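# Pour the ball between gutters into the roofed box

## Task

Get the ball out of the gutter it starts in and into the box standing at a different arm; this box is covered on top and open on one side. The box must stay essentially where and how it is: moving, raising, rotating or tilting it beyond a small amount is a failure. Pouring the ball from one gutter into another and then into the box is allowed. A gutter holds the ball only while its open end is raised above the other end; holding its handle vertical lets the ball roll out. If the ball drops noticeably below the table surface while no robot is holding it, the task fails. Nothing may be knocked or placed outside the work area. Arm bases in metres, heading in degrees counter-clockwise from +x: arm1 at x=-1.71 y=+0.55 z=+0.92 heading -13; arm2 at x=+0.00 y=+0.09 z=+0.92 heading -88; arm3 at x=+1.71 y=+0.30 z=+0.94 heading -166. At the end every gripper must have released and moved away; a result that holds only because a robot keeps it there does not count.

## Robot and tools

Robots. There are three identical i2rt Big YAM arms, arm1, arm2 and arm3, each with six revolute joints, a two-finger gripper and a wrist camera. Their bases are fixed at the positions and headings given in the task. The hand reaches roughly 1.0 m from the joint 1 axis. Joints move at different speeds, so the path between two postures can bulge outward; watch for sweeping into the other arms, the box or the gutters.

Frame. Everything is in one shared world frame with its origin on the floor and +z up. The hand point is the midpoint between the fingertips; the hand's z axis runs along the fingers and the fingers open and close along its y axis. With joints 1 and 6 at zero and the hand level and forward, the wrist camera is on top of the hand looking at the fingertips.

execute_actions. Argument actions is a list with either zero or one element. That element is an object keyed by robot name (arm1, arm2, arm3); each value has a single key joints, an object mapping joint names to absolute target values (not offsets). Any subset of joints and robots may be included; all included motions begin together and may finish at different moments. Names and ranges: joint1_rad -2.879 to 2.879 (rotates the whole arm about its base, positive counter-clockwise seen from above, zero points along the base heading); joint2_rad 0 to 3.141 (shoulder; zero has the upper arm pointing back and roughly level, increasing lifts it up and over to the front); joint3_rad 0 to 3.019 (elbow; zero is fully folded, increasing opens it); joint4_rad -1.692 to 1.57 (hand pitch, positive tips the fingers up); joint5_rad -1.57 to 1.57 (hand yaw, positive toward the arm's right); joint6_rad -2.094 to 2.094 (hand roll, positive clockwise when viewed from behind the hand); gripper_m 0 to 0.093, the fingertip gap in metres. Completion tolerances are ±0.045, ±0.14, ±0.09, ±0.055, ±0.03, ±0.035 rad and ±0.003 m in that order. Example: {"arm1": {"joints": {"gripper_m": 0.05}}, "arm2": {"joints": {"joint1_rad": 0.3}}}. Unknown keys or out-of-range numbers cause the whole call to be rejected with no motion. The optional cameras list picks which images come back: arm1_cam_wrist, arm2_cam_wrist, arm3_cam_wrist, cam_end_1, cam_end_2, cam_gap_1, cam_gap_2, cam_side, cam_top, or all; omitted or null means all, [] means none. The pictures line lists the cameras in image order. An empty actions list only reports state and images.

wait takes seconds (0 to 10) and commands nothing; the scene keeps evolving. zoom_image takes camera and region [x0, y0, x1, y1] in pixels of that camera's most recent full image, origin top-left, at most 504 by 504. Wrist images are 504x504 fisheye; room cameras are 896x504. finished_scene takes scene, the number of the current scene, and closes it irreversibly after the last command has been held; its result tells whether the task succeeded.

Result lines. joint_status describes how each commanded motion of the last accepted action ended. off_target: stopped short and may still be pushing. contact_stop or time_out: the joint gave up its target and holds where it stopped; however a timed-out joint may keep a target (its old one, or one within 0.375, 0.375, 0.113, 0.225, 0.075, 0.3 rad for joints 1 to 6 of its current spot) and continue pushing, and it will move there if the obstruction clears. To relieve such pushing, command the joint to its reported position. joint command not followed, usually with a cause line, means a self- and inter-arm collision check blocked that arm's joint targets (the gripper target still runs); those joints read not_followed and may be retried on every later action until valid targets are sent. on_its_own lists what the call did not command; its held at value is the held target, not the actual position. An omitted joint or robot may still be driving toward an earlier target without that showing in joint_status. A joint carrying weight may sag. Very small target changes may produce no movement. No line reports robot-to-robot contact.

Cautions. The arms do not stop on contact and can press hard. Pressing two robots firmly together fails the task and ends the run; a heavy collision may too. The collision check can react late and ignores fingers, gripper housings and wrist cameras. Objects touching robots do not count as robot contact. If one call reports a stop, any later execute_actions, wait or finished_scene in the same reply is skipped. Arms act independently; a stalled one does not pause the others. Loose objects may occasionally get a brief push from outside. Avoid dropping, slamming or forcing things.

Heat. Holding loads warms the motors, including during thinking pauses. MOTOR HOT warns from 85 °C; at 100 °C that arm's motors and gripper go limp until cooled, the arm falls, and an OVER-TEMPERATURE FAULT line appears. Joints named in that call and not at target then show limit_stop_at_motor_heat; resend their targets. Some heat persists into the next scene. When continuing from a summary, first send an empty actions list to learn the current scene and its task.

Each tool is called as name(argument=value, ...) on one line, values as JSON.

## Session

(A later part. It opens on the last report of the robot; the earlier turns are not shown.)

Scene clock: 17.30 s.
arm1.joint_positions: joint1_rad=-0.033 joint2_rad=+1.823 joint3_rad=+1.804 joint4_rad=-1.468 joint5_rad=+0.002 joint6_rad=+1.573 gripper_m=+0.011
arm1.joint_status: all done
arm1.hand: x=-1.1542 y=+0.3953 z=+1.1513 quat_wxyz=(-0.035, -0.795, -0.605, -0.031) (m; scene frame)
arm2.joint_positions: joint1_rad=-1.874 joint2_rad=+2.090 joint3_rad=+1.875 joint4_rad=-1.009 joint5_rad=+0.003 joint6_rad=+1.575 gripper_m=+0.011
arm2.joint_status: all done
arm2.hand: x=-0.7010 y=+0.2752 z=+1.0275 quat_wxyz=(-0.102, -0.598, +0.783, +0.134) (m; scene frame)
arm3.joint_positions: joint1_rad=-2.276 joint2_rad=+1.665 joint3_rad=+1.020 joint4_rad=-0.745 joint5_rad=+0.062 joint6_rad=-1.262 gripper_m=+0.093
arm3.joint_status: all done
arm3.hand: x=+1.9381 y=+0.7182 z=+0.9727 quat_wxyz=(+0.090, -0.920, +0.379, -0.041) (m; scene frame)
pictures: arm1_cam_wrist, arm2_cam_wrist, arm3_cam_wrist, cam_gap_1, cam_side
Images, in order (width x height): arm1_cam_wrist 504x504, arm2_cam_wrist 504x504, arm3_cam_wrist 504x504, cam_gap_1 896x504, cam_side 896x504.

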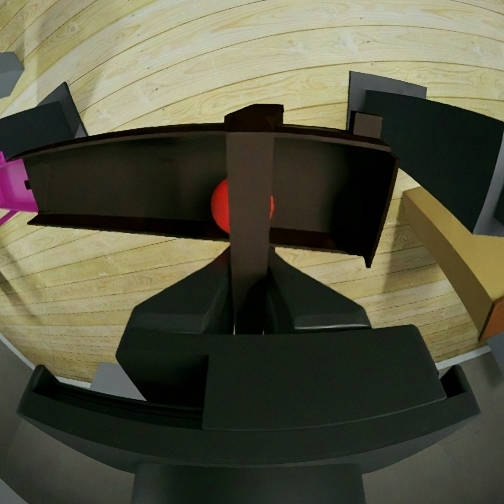

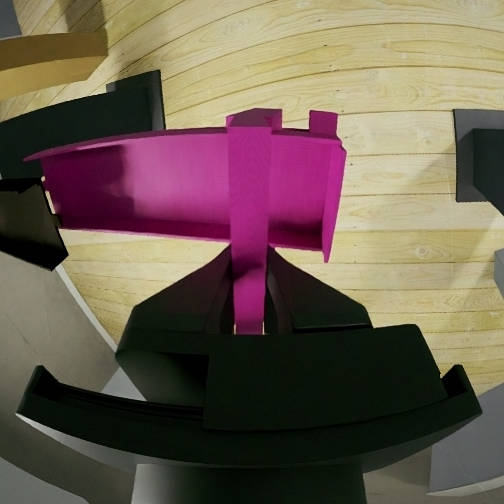

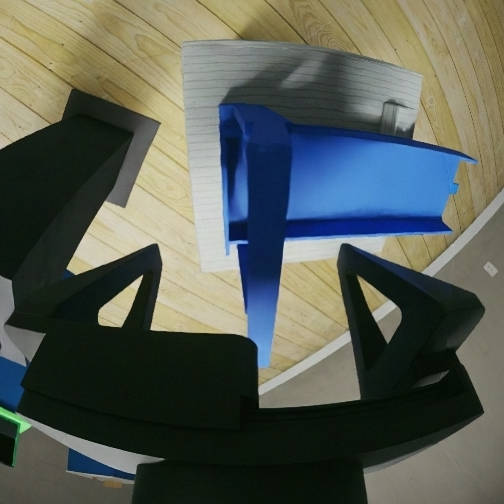

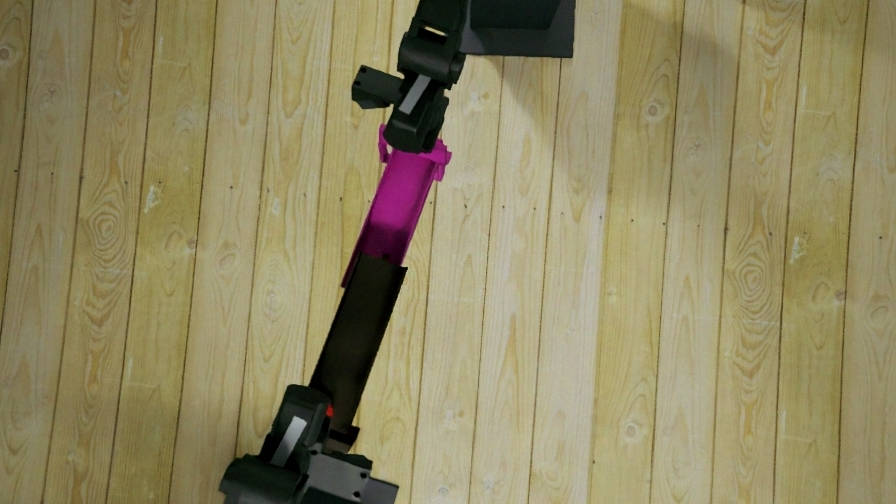

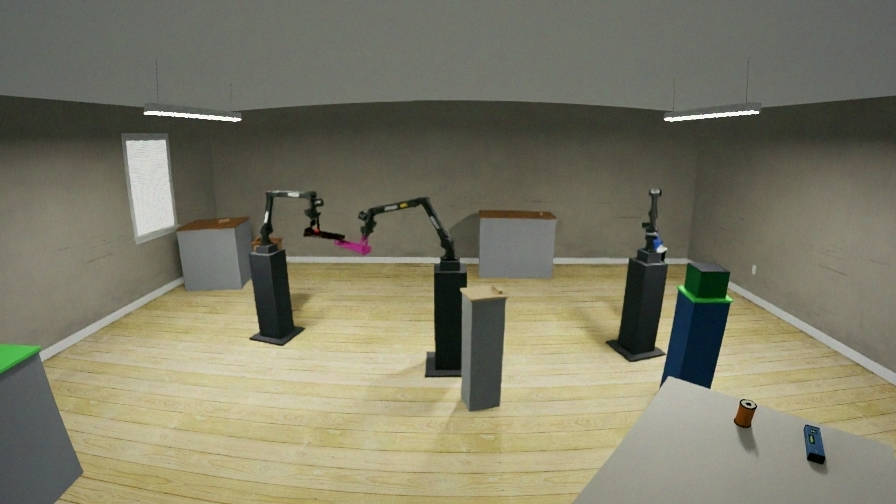

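wait(seconds=2)

Scene clock: 19.37 s.
arm1.joint_positions: joint1_rad=-0.033 joint2_rad=+1.819 joint3_rad=+1.804 joint4_rad=-1.471 joint5_rad=+0.002 joint6_rad=+1.573 gripper_m=+0.011
arm1.joint_status: all done
arm1.hand: x=-1.1552 y=+0.3955 z=+1.1534 quat_wxyz=(-0.036, -0.795, -0.605, -0.032) (m; scene frame)
arm2.joint_positions: joint1_rad=-1.874 joint2_rad=+2.090 joint3_rad=+1.875 joint4_rad=-1.007 joint5_rad=+0.001 joint6_rad=+1.576 gripper_m=+0.011
arm2.joint_status: all done
arm2.hand: x=-0.7016 y=+0.2750 z=+1.0277 quat_wxyz=(-0.104, -0.598, +0.784, +0.134) (m; scene frame)
arm3.joint_positions: joint1_rad=-2.276 joint2_rad=+1.665 joint3_rad=+1.020 joint4_rad=-0.745 joint5_rad=+0.062 joint6_rad=-1.262 gripper_m=+0.093
arm3.joint_status: all done
arm3.hand: x=+1.9381 y=+0.7182 z=+0.9727 quat_wxyz=(+0.090, -0.920, +0.379, -0.041) (m; scene frame)
wait: 2.00 s; at rest by 0.20 s
pictures: arm1_cam_wrist, arm2_cam_wrist, arm3_cam_wrist, cam_end_1, cam_end_2, cam_gap_1, cam_gap_2, cam_side, cam_top
Images, in order (width x height): arm1_cam_wrist 504x504, arm2_cam_wrist 504x504, arm3_cam_wrist 504x504, cam_end_1 896x504, cam_end_2 896x504, cam_gap_1 896x504, cam_gap_2 896x504, cam_side 896x504, cam_top 896x504.

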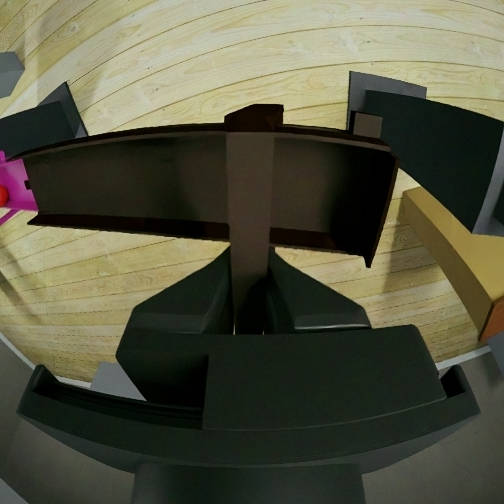

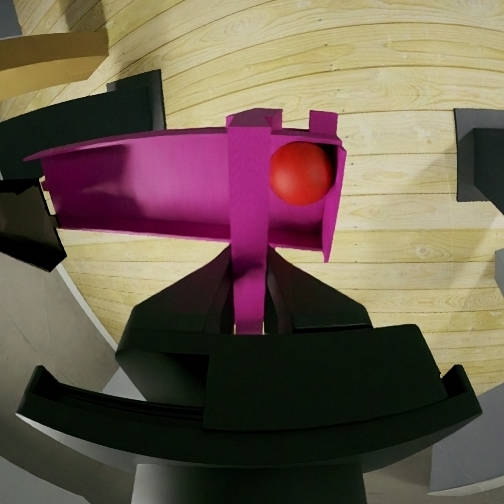

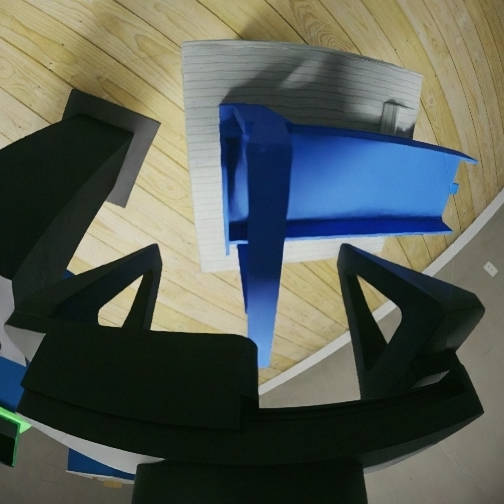

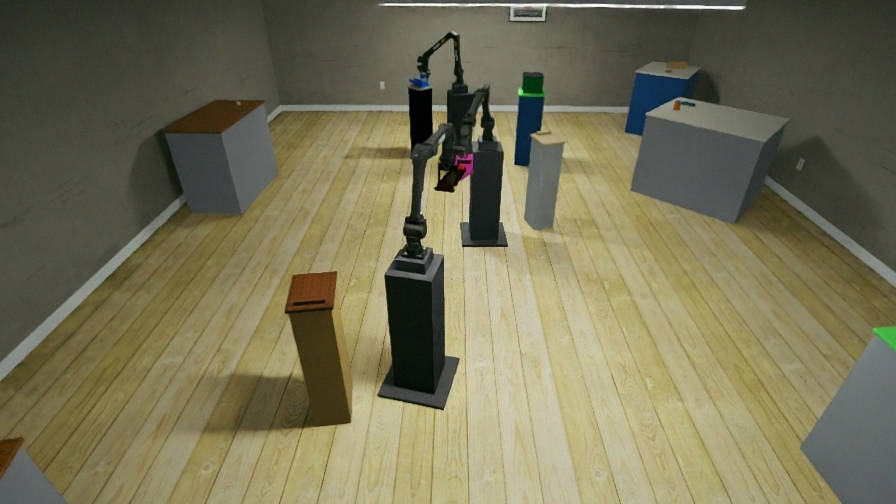

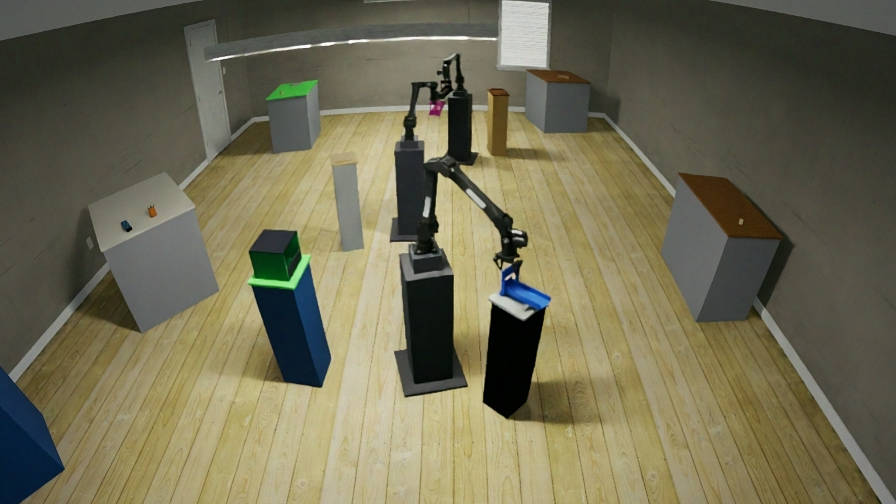

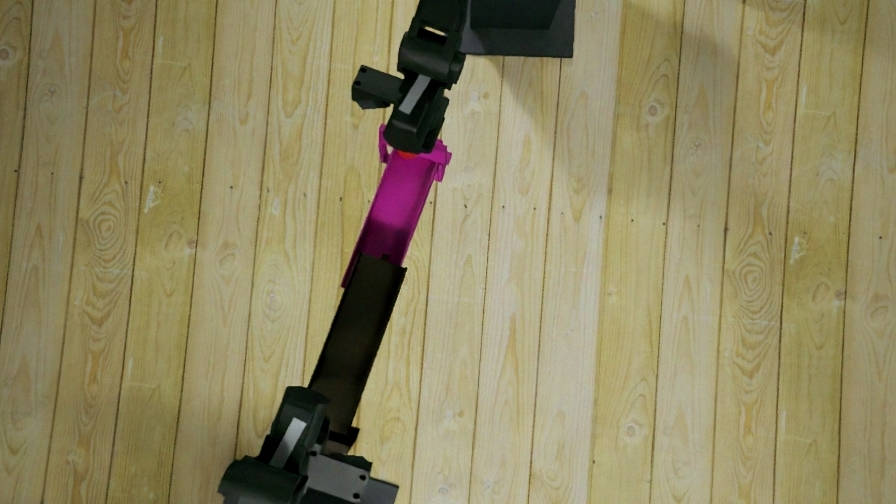

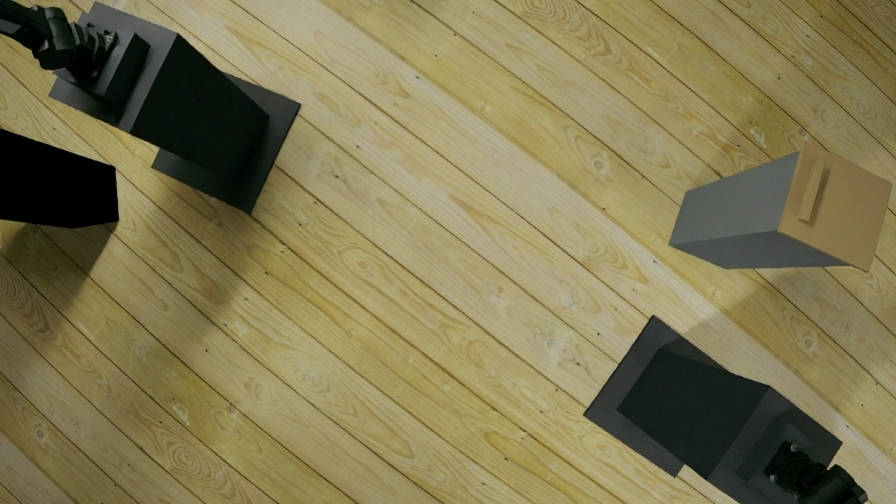

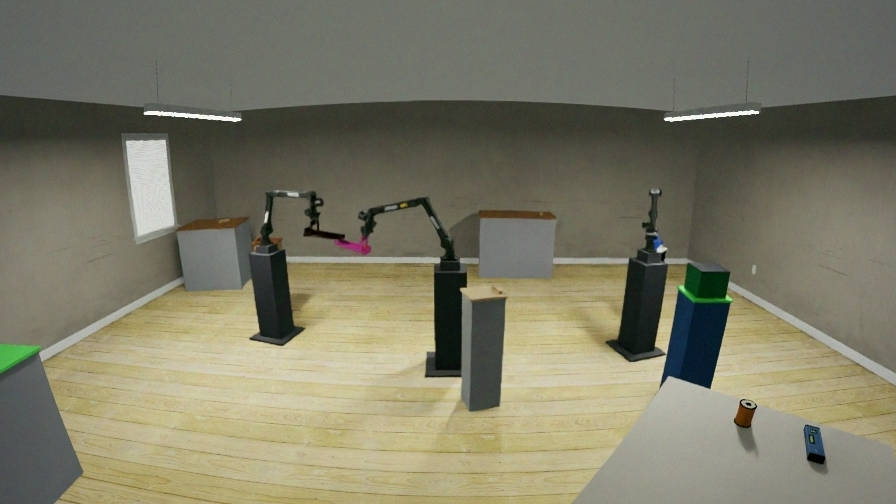

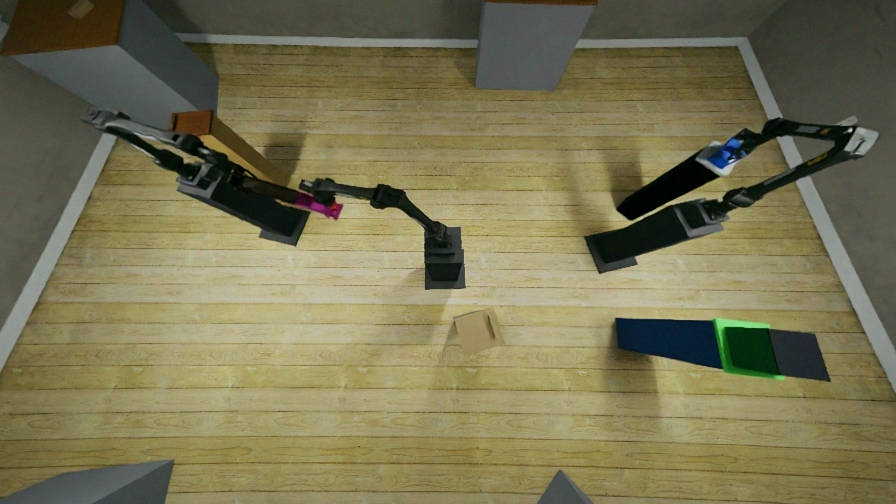

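execute_actions(actions=[{"arm1":{"joints":{"joint1_rad":1.3,"joint2_rad":1.6,"joint5_rad":-0.21,"joint6_rad":0.6}},"arm2":{"joints":{"joint1_rad":-0.4,"joint2_rad":1.835}},"arm3":{"joints":{"joint4_rad":-0.71,"gripper_m":0.0}}}], cameras=["arm2_cam_wrist","arm3_cam_wrist","cam_side"])

Scene clock: 21.93 s.
arm1.joint_positions: joint1_rad=+1.308 joint2_rad=+1.616 joint3_rad=+1.827 joint4_rad=-1.471 joint5_rad=-0.209 joint6_rad=+0.614 gripper_m=+0.011
arm1.joint_status: all done
arm1.hand: x=-1.4863 y=+1.0537 z=+1.2784 quat_wxyz=(-0.032, +0.241, -0.952, -0.185) (m; scene frame)
arm2.joint_positions: joint1_rad=-0.393 joint2_rad=+1.865 joint3_rad=+1.885 joint4_rad=-0.993 joint5_rad=-0.003 joint6_rad=+1.577 gripper_m=+0.011
arm2.joint_status: all done
arm2.hand: x=-0.2485 y=-0.5858 z=+1.1985 quat_wxyz=(-0.291, -0.940, +0.170, +0.046) (m; scene frame)
arm3.joint_positions: joint1_rad=-2.276 joint2_rad=+1.660 joint3_rad=+1.020 joint4_rad=-0.716 joint5_rad=+0.064 joint6_rad=-1.260 gripper_m=+0.012
arm3.joint_status: gripper_m off_target (ended at +0.012, target +0.000); the others done
arm3.hand: x=+1.9419 y=+0.7249 z=+0.9768 quat_wxyz=(+0.107, -0.918, +0.380, -0.043) (m; scene frame)
pictures: arm2_cam_wrist, arm3_cam_wrist, cam_side
Images, in order (width x height): arm2_cam_wrist 504x504, arm3_cam_wrist 504x504, cam_side 896x504.

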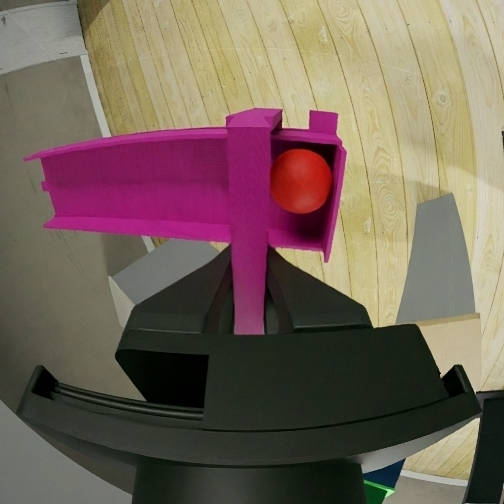

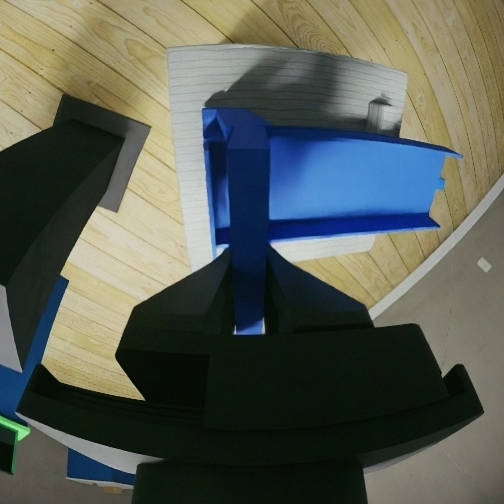

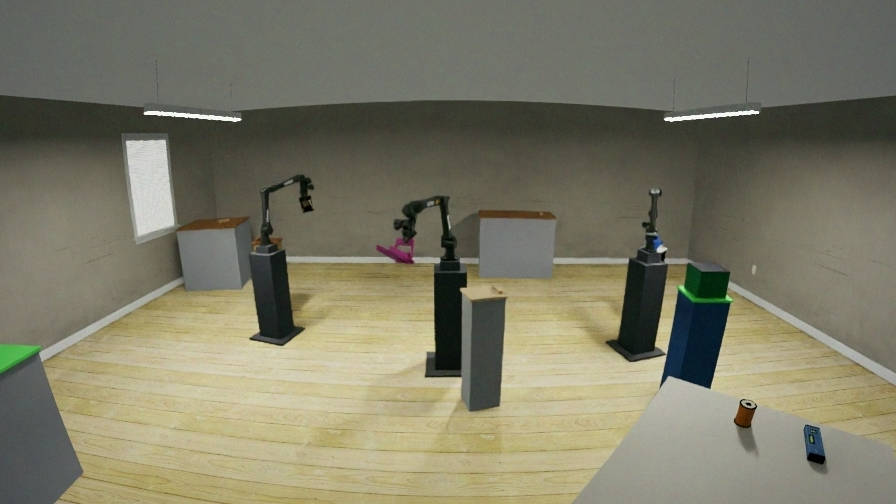

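zoom_image(camera="arm3_cam_wrist", region=[350, 110, 490, 250])

Region (350, 110, 490, 250) of arm3_cam_wrist's 504x504 image, scaled by 3.600, with more detail than that image has.

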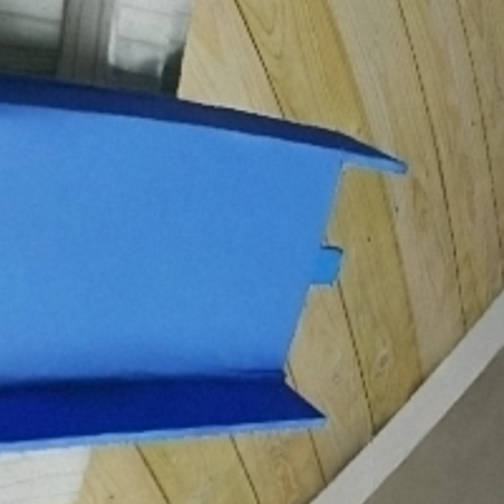

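execute_actions(actions=[{"arm1":{"joints":{"joint1_rad":2.09,"joint2_rad":1.69,"joint3_rad":1.45,"joint4_rad":-1.27,"joint6_rad":0.132}},"arm2":{"joints":{"joint1_rad":0.55}},"arm3":{"joints":{"joint1_rad":-1.4,"joint2_rad":1.55,"joint3_rad":1.4,"joint6_rad":-1.58}}}], cameras=["arm2_cam_wrist","arm3_cam_wrist","arm1_cam_wrist"])

Scene clock: 24.30 s.
arm1.joint_positions: joint1_rad=+2.100 joint2_rad=+1.700 joint3_rad=+1.443 joint4_rad=-1.281 joint5_rad=-0.209 joint6_rad=+0.146 gripper_m=+0.012
arm1.joint_status: all done
arm1.hand: x=-1.9006 y=+1.0334 z=+1.0759 quat_wxyz=(+0.073, +0.755, -0.648, -0.067) (m; scene frame)
arm2.joint_positions: joint1_rad=+0.542 joint2_rad=+1.865 joint3_rad=+1.885 joint4_rad=-0.993 joint5_rad=-0.001 joint6_rad=+1.577 gripper_m=+0.011
arm2.joint_status: all done
arm2.hand: x=+0.3931 y=-0.5109 z=+1.2024 quat_wxyz=(-0.284, -0.915, -0.272, -0.089) (m; scene frame)
arm3.joint_positions: joint1_rad=-1.395 joint2_rad=+1.554 joint3_rad=+1.363 joint4_rad=-0.712 joint5_rad=+0.061 joint6_rad=-1.574 gripper_m=+0.012
arm3.joint_status: all done
arm3.hand: x=+1.4771 y=+0.8625 z=+1.1848 quat_wxyz=(+0.327, -0.926, -0.187, +0.035) (m; scene frame)
pictures: arm1_cam_wrist, arm2_cam_wrist, arm3_cam_wrist
Images, in order (width x height): arm1_cam_wrist 504x504, arm2_cam_wrist 504x504, arm3_cam_wrist 504x504.

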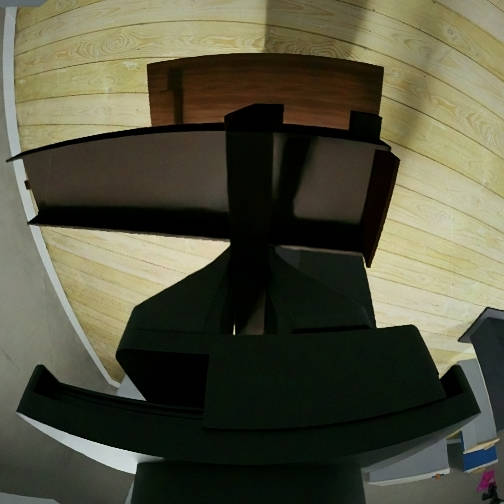

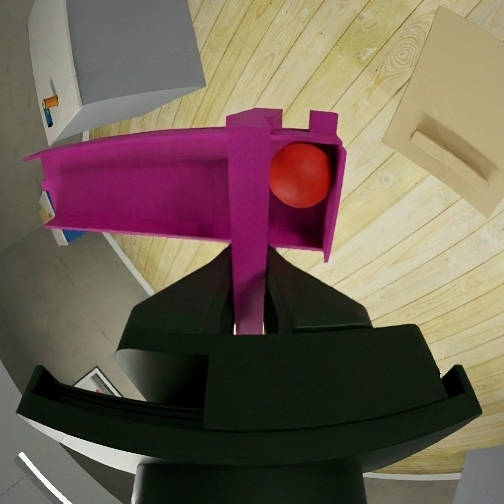

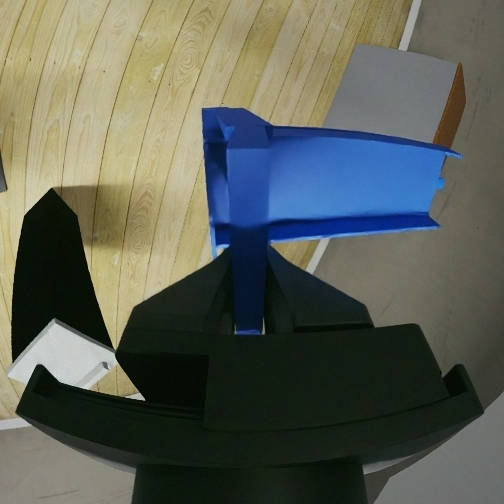

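execute_actions(actions=[{"arm1":{"joints":{"joint1_rad":2.083,"joint2_rad":1.785,"joint3_rad":1.305,"joint4_rad":-1.02}},"arm2":{"joints":{"joint1_rad":1.652,"joint4_rad":-1.19}},"arm3":{"joints":{"joint1_rad":-0.122,"joint2_rad":1.995,"joint3_rad":1.83,"joint4_rad":-1.0,"joint5_rad":0.0}}}], cameras=["arm1_cam_wrist","arm2_cam_wrist","arm3_cam_wrist","cam_gap_2","cam_side"])

Scene clock: 26.80 s.
arm1.joint_positions: joint1_rad=+2.088 joint2_rad=+1.795 joint3_rad=+1.299 joint4_rad=-1.036 joint5_rad=-0.208 joint6_rad=+0.141 gripper_m=+0.012
arm1.joint_status: all done
arm1.hand: x=-1.8944 y=+1.0383 z=+0.9788 quat_wxyz=(+0.070, +0.754, -0.650, -0.070) (m; scene frame)
arm2.joint_positions: joint1_rad=+1.652 joint2_rad=+1.865 joint3_rad=+1.885 joint4_rad=-1.189 joint5_rad=-0.002 joint6_rad=+1.577 gripper_m=+0.011
arm2.joint_status: all done
arm2.hand: x=+0.6678 y=+0.1702 z=+1.1791 quat_wxyz=(-0.134, -0.650, -0.732, -0.152) (m; scene frame)
arm3.joint_positions: joint1_rad=-0.124 joint2_rad=+2.028 joint3_rad=+1.761 joint4_rad=-0.997 joint5_rad=-0.003 joint6_rad=-1.576 gripper_m=+0.012
arm3.joint_status: all done
arm3.hand: x=+1.0261 y=+0.2204 z=+1.0401 quat_wxyz=(+0.099, -0.656, -0.740, +0.111) (m; scene frame)
pictures: arm1_cam_wrist, arm2_cam_wrist, arm3_cam_wrist, cam_gap_2, cam_side
Images, in order (width x height): arm1_cam_wrist 504x504, arm2_cam_wrist 504x504, arm3_cam_wrist 504x504, cam_gap_2 896x504, cam_side 896x504.

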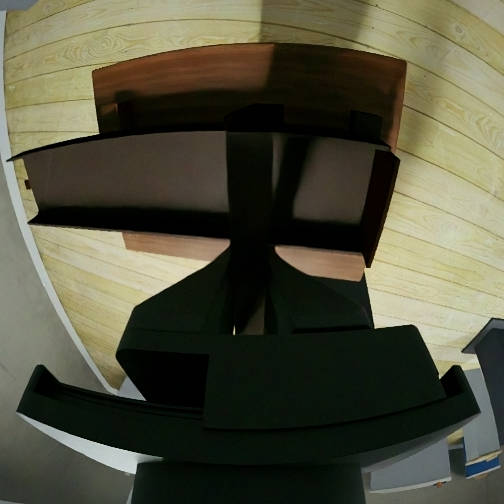

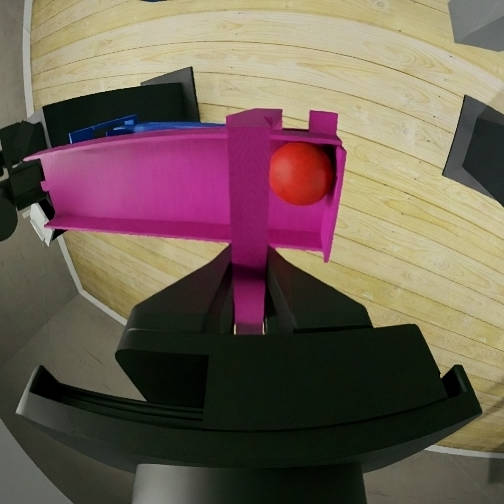

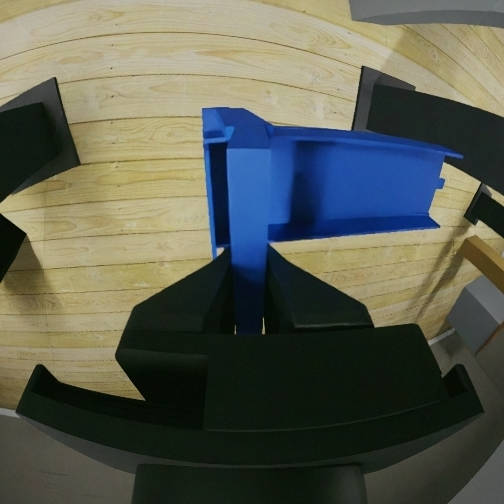

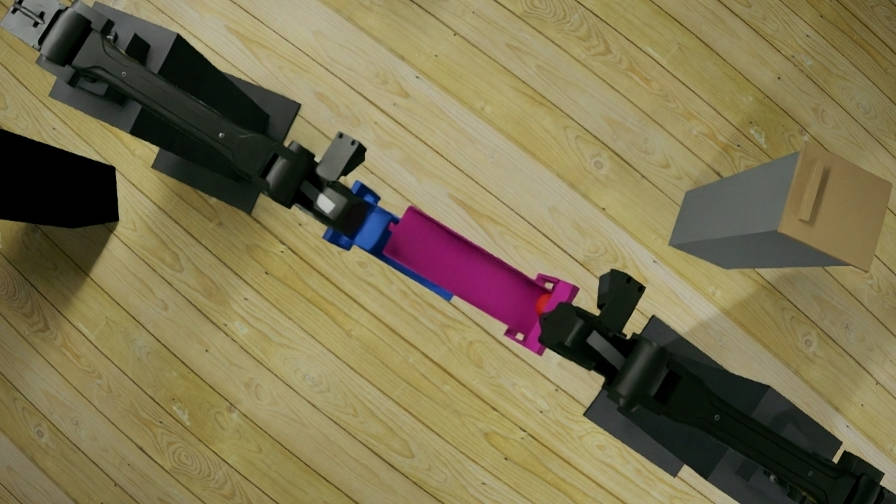

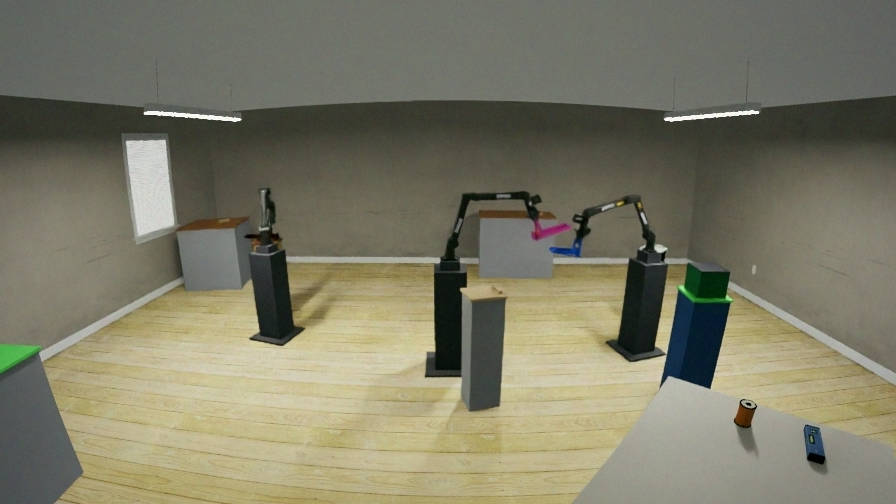

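execute_actions(actions=[{"arm1":{"joints":{"gripper_m":0.07}},"arm2":{"joints":{"joint4_rad":-1.515}},"arm3":{"joints":{"joint1_rad":-0.104,"joint3_rad":1.845,"joint4_rad":-0.95}}}], cameras=["arm2_cam_wrist","arm3_cam_wrist","cam_gap_2"])

Scene clock: 28.20 s.
arm1.joint_positions: joint1_rad=+2.088 joint2_rad=+1.789 joint3_rad=+1.299 joint4_rad=-1.035 joint5_rad=-0.207 joint6_rad=+0.141 gripper_m=+0.070
arm1.joint_status: all done
arm1.hand: x=-1.8945 y=+1.0388 z=+0.9816 quat_wxyz=(+0.068, +0.754, -0.650, -0.072) (m; scene frame)
arm2.joint_positions: joint1_rad=+1.652 joint2_rad=+1.865 joint3_rad=+1.885 joint4_rad=-1.510 joint5_rad=-0.002 joint6_rad=+1.577 gripper_m=+0.011
arm2.joint_status: all done
arm2.hand: x=+0.5924 y=+0.1607 z=+1.1599 quat_wxyz=(-0.030, -0.664, -0.747, -0.033) (m; scene frame)
arm3.joint_positions: joint1_rad=-0.107 joint2_rad=+2.027 joint3_rad=+1.762 joint4_rad=-0.967 joint5_rad=-0.003 joint6_rad=-1.576 gripper_m=+0.012
arm3.joint_status: all done
arm3.hand: x=+1.0201 y=+0.2081 z=+1.0433 quat_wxyz=(+0.108, -0.648, -0.743, +0.124) (m; scene frame)
pictures: arm2_cam_wrist, arm3_cam_wrist, cam_gap_2
Images, in order (width x height): arm2_cam_wrist 504x504, arm3_cam_wrist 504x504, cam_gap_2 896x504.

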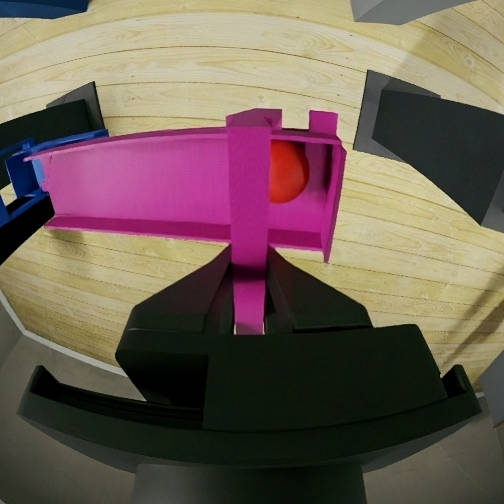

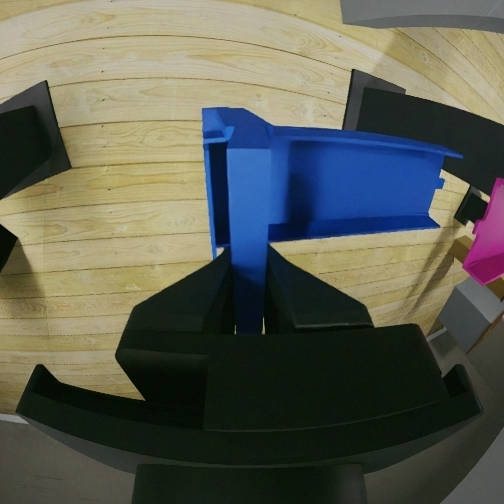

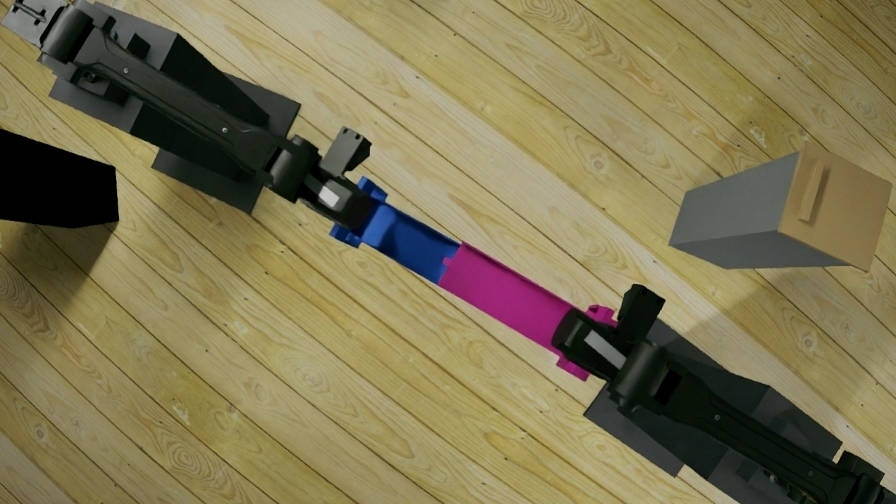

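wait(seconds=2)

Scene clock: 30.20 s.
arm1.joint_positions: joint1_rad=+2.088 joint2_rad=+1.789 joint3_rad=+1.299 joint4_rad=-1.035 joint5_rad=-0.207 joint6_rad=+0.141 gripper_m=+0.070
arm1.joint_status: all done
arm1.hand: x=-1.8945 y=+1.0388 z=+0.9816 quat_wxyz=(+0.068, +0.754, -0.650, -0.072) (m; scene frame)
arm2.joint_positions: joint1_rad=+1.652 joint2_rad=+1.865 joint3_rad=+1.885 joint4_rad=-1.512 joint5_rad=-0.002 joint6_rad=+1.577 gripper_m=+0.011
arm2.joint_status: all done
arm2.hand: x=+0.5919 y=+0.1606 z=+1.1599 quat_wxyz=(-0.029, -0.664, -0.747, -0.032) (m; scene frame)
arm3.joint_positions: joint1_rad=-0.107 joint2_rad=+2.027 joint3_rad=+1.763 joint4_rad=-0.964 joint5_rad=+0.000 joint6_rad=-1.578 gripper_m=+0.012
arm3.joint_status: all done
arm3.hand: x=+1.0190 y=+0.2085 z=+1.0445 quat_wxyz=(+0.111, -0.647, -0.744, +0.125) (m; scene frame)
wait: 2.00 s; at rest by 0.27 s
pictures: arm1_cam_wrist, arm2_cam_wrist, arm3_cam_wrist, cam_end_1, cam_end_2, cam_gap_1, cam_gap_2, cam_side, cam_top
Images, in order (width x height): arm1_cam_wrist 504x504, arm2_cam_wrist 504x504, arm3_cam_wrist 504x504, cam_end_1 896x504, cam_end_2 896x504, cam_gap_1 896x504, cam_gap_2 896x504, cam_side 896x504, cam_top 896x504.

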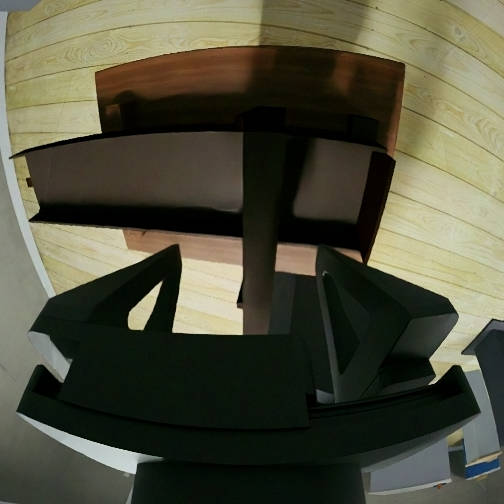

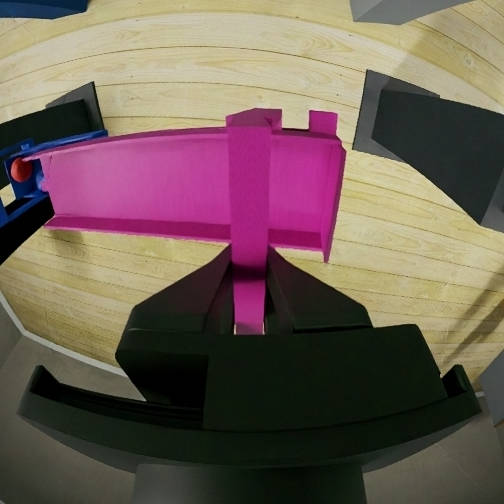

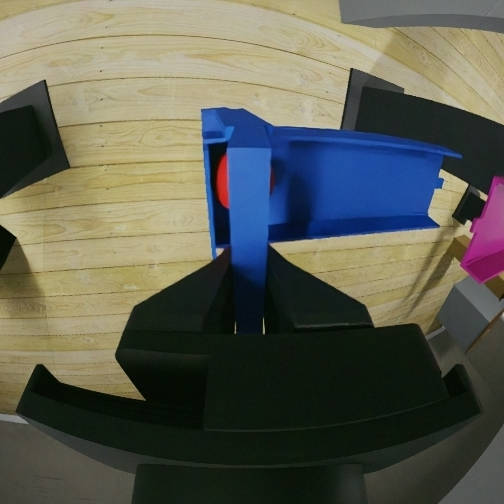

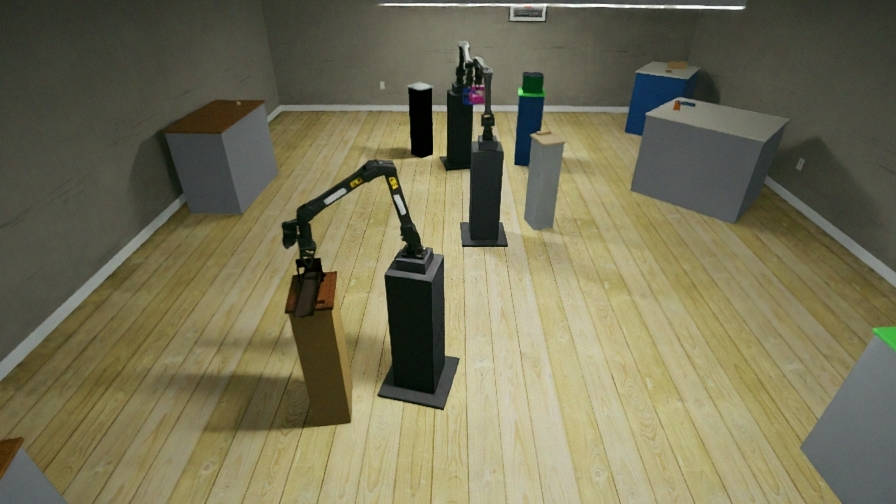

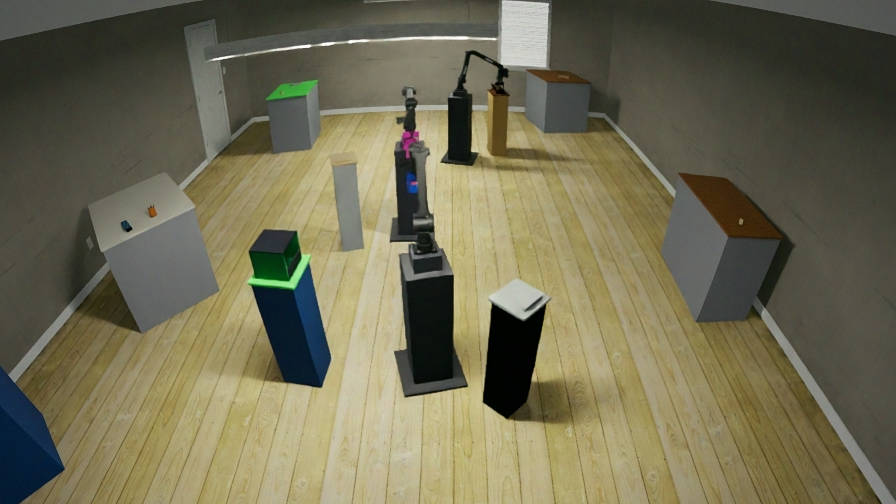

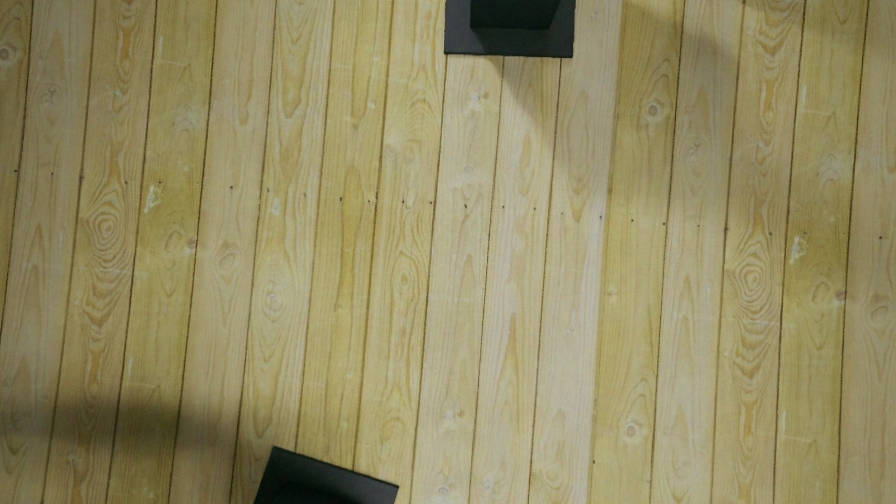

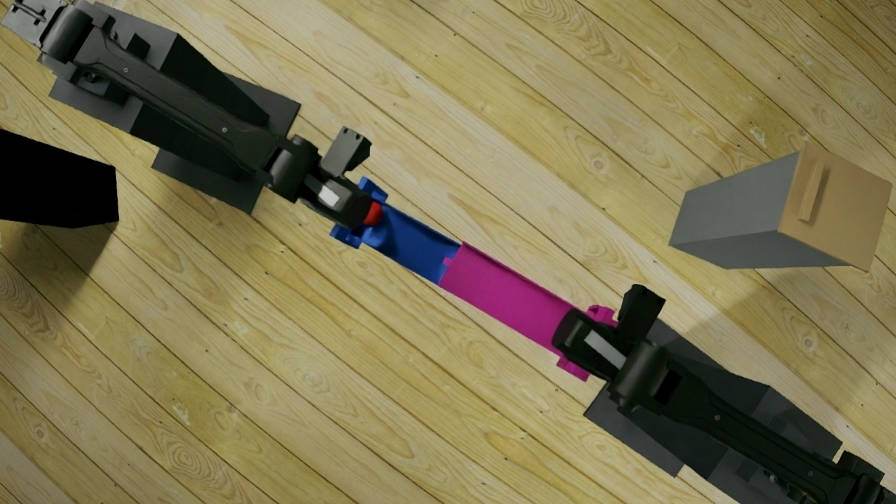

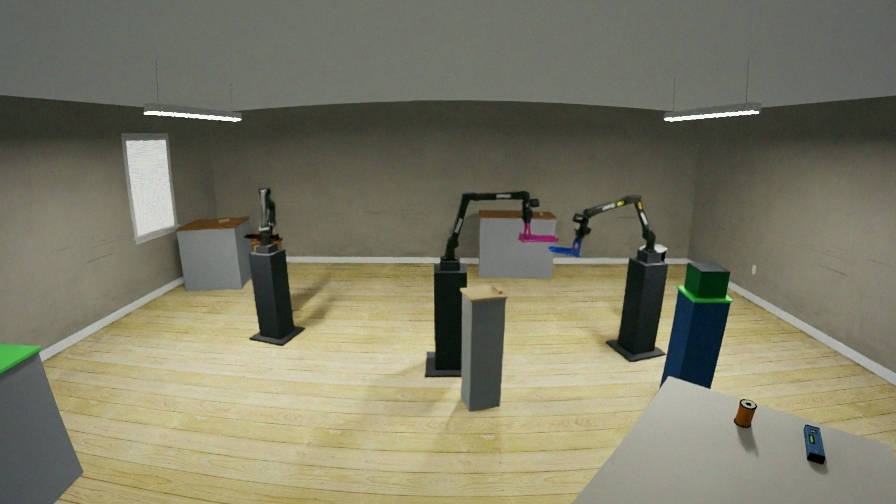

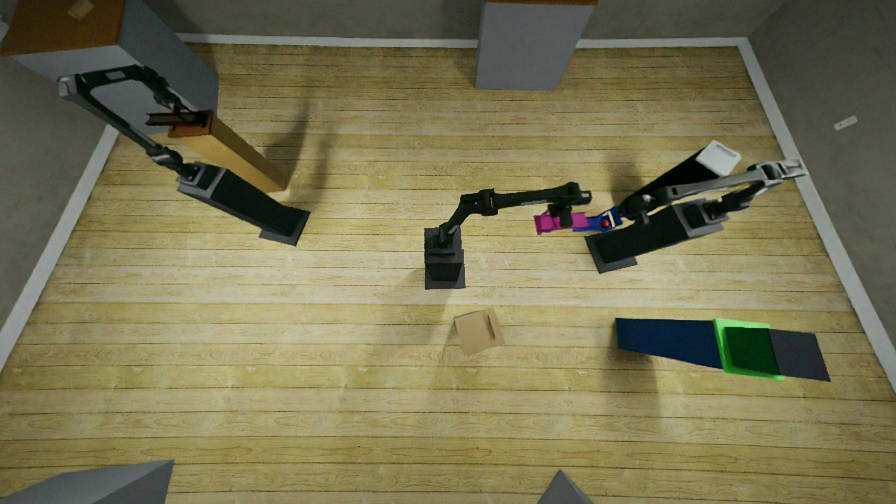

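zoom_image(camera="cam_side", region=[505, 185, 615, 270])

Region (505, 185, 615, 270) of cam_side's 896x504 image, scaled by 4.582, with more detail than that image has; it fills the top 389 rows of this view, and the rest is white.

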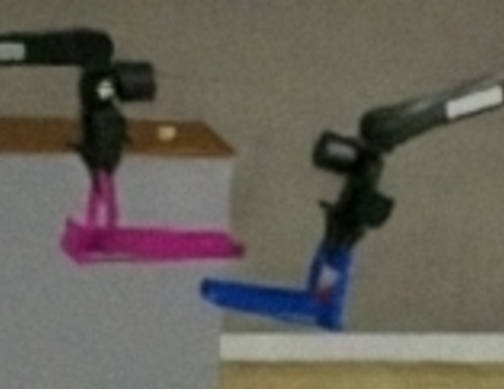

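execute_actions(actions=[{"arm1":{"joints":{"joint2_rad":1.4,"gripper_m":0.09}},"arm2":{"joints":{"joint1_rad":1.85,"joint2_rad":1.6,"joint6_rad":0.5}},"arm3":{"joints":{"joint1_rad":1.445,"joint2_rad":1.05,"joint3_rad":1.25}}}], cameras=["arm1_cam_wrist","arm3_cam_wrist","cam_end_2","cam_side"])

Scene clock: 34.63 s.
arm1.joint_positions: joint1_rad=+2.088 joint2_rad=+1.390 joint3_rad=+1.299 joint4_rad=-1.035 joint5_rad=-0.208 joint6_rad=+0.141 gripper_m=+0.090
arm1.joint_status: all done
arm1.hand: x=-1.8934 y=+1.0251 z=+1.1797 quat_wxyz=(-0.040, +0.750, -0.617, -0.236) (m; scene frame)
arm2.joint_positions: joint1_rad=+1.852 joint2_rad=+1.603 joint3_rad=+1.885 joint4_rad=-1.514 joint5_rad=-0.001 joint6_rad=+0.507 gripper_m=+0.011
arm2.joint_status: all done
arm2.hand: x=+0.5196 y=+0.2620 z=+1.3044 quat_wxyz=(-0.158, -0.090, -0.981, -0.067) (m; scene frame)
arm3.joint_positions: joint1_rad=+1.447 joint2_rad=+1.055 joint3_rad=+1.251 joint4_rad=-0.955 joint5_rad=-0.004 joint6_rad=-1.578 gripper_m=+0.012
arm3.joint_status: all done
arm3.hand: x=+1.7634 y=-0.1454 z=+1.3381 quat_wxyz=(-0.026, +0.055, -0.917, +0.393) (m; scene frame)
pictures: arm1_cam_wrist, arm3_cam_wrist, cam_end_2, cam_side
Images, in order (width x height): arm1_cam_wrist 504x504, arm3_cam_wrist 504x504, cam_end_2 896x504, cam_side 896x504.

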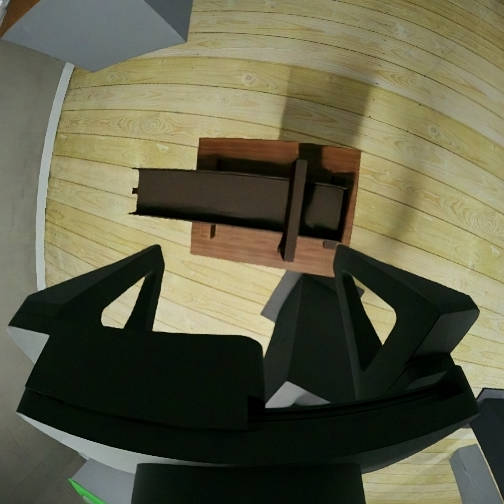

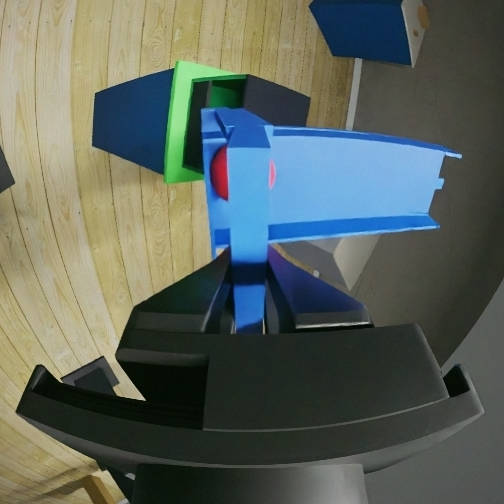

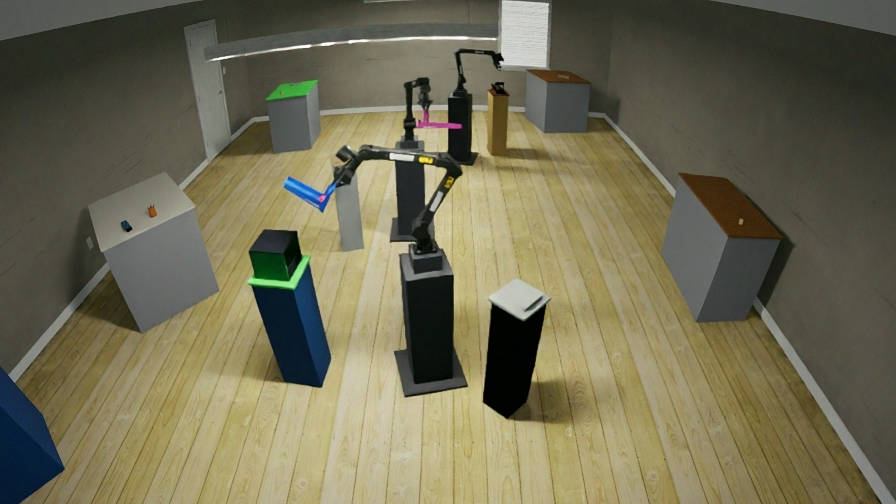

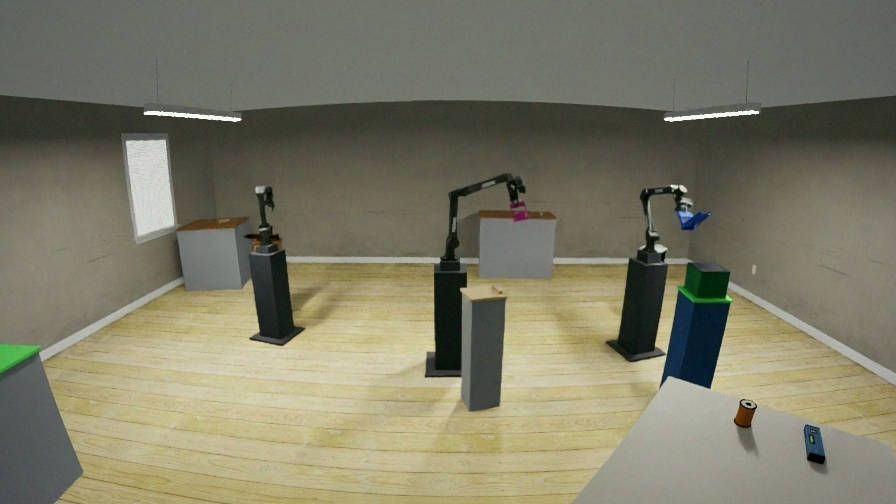

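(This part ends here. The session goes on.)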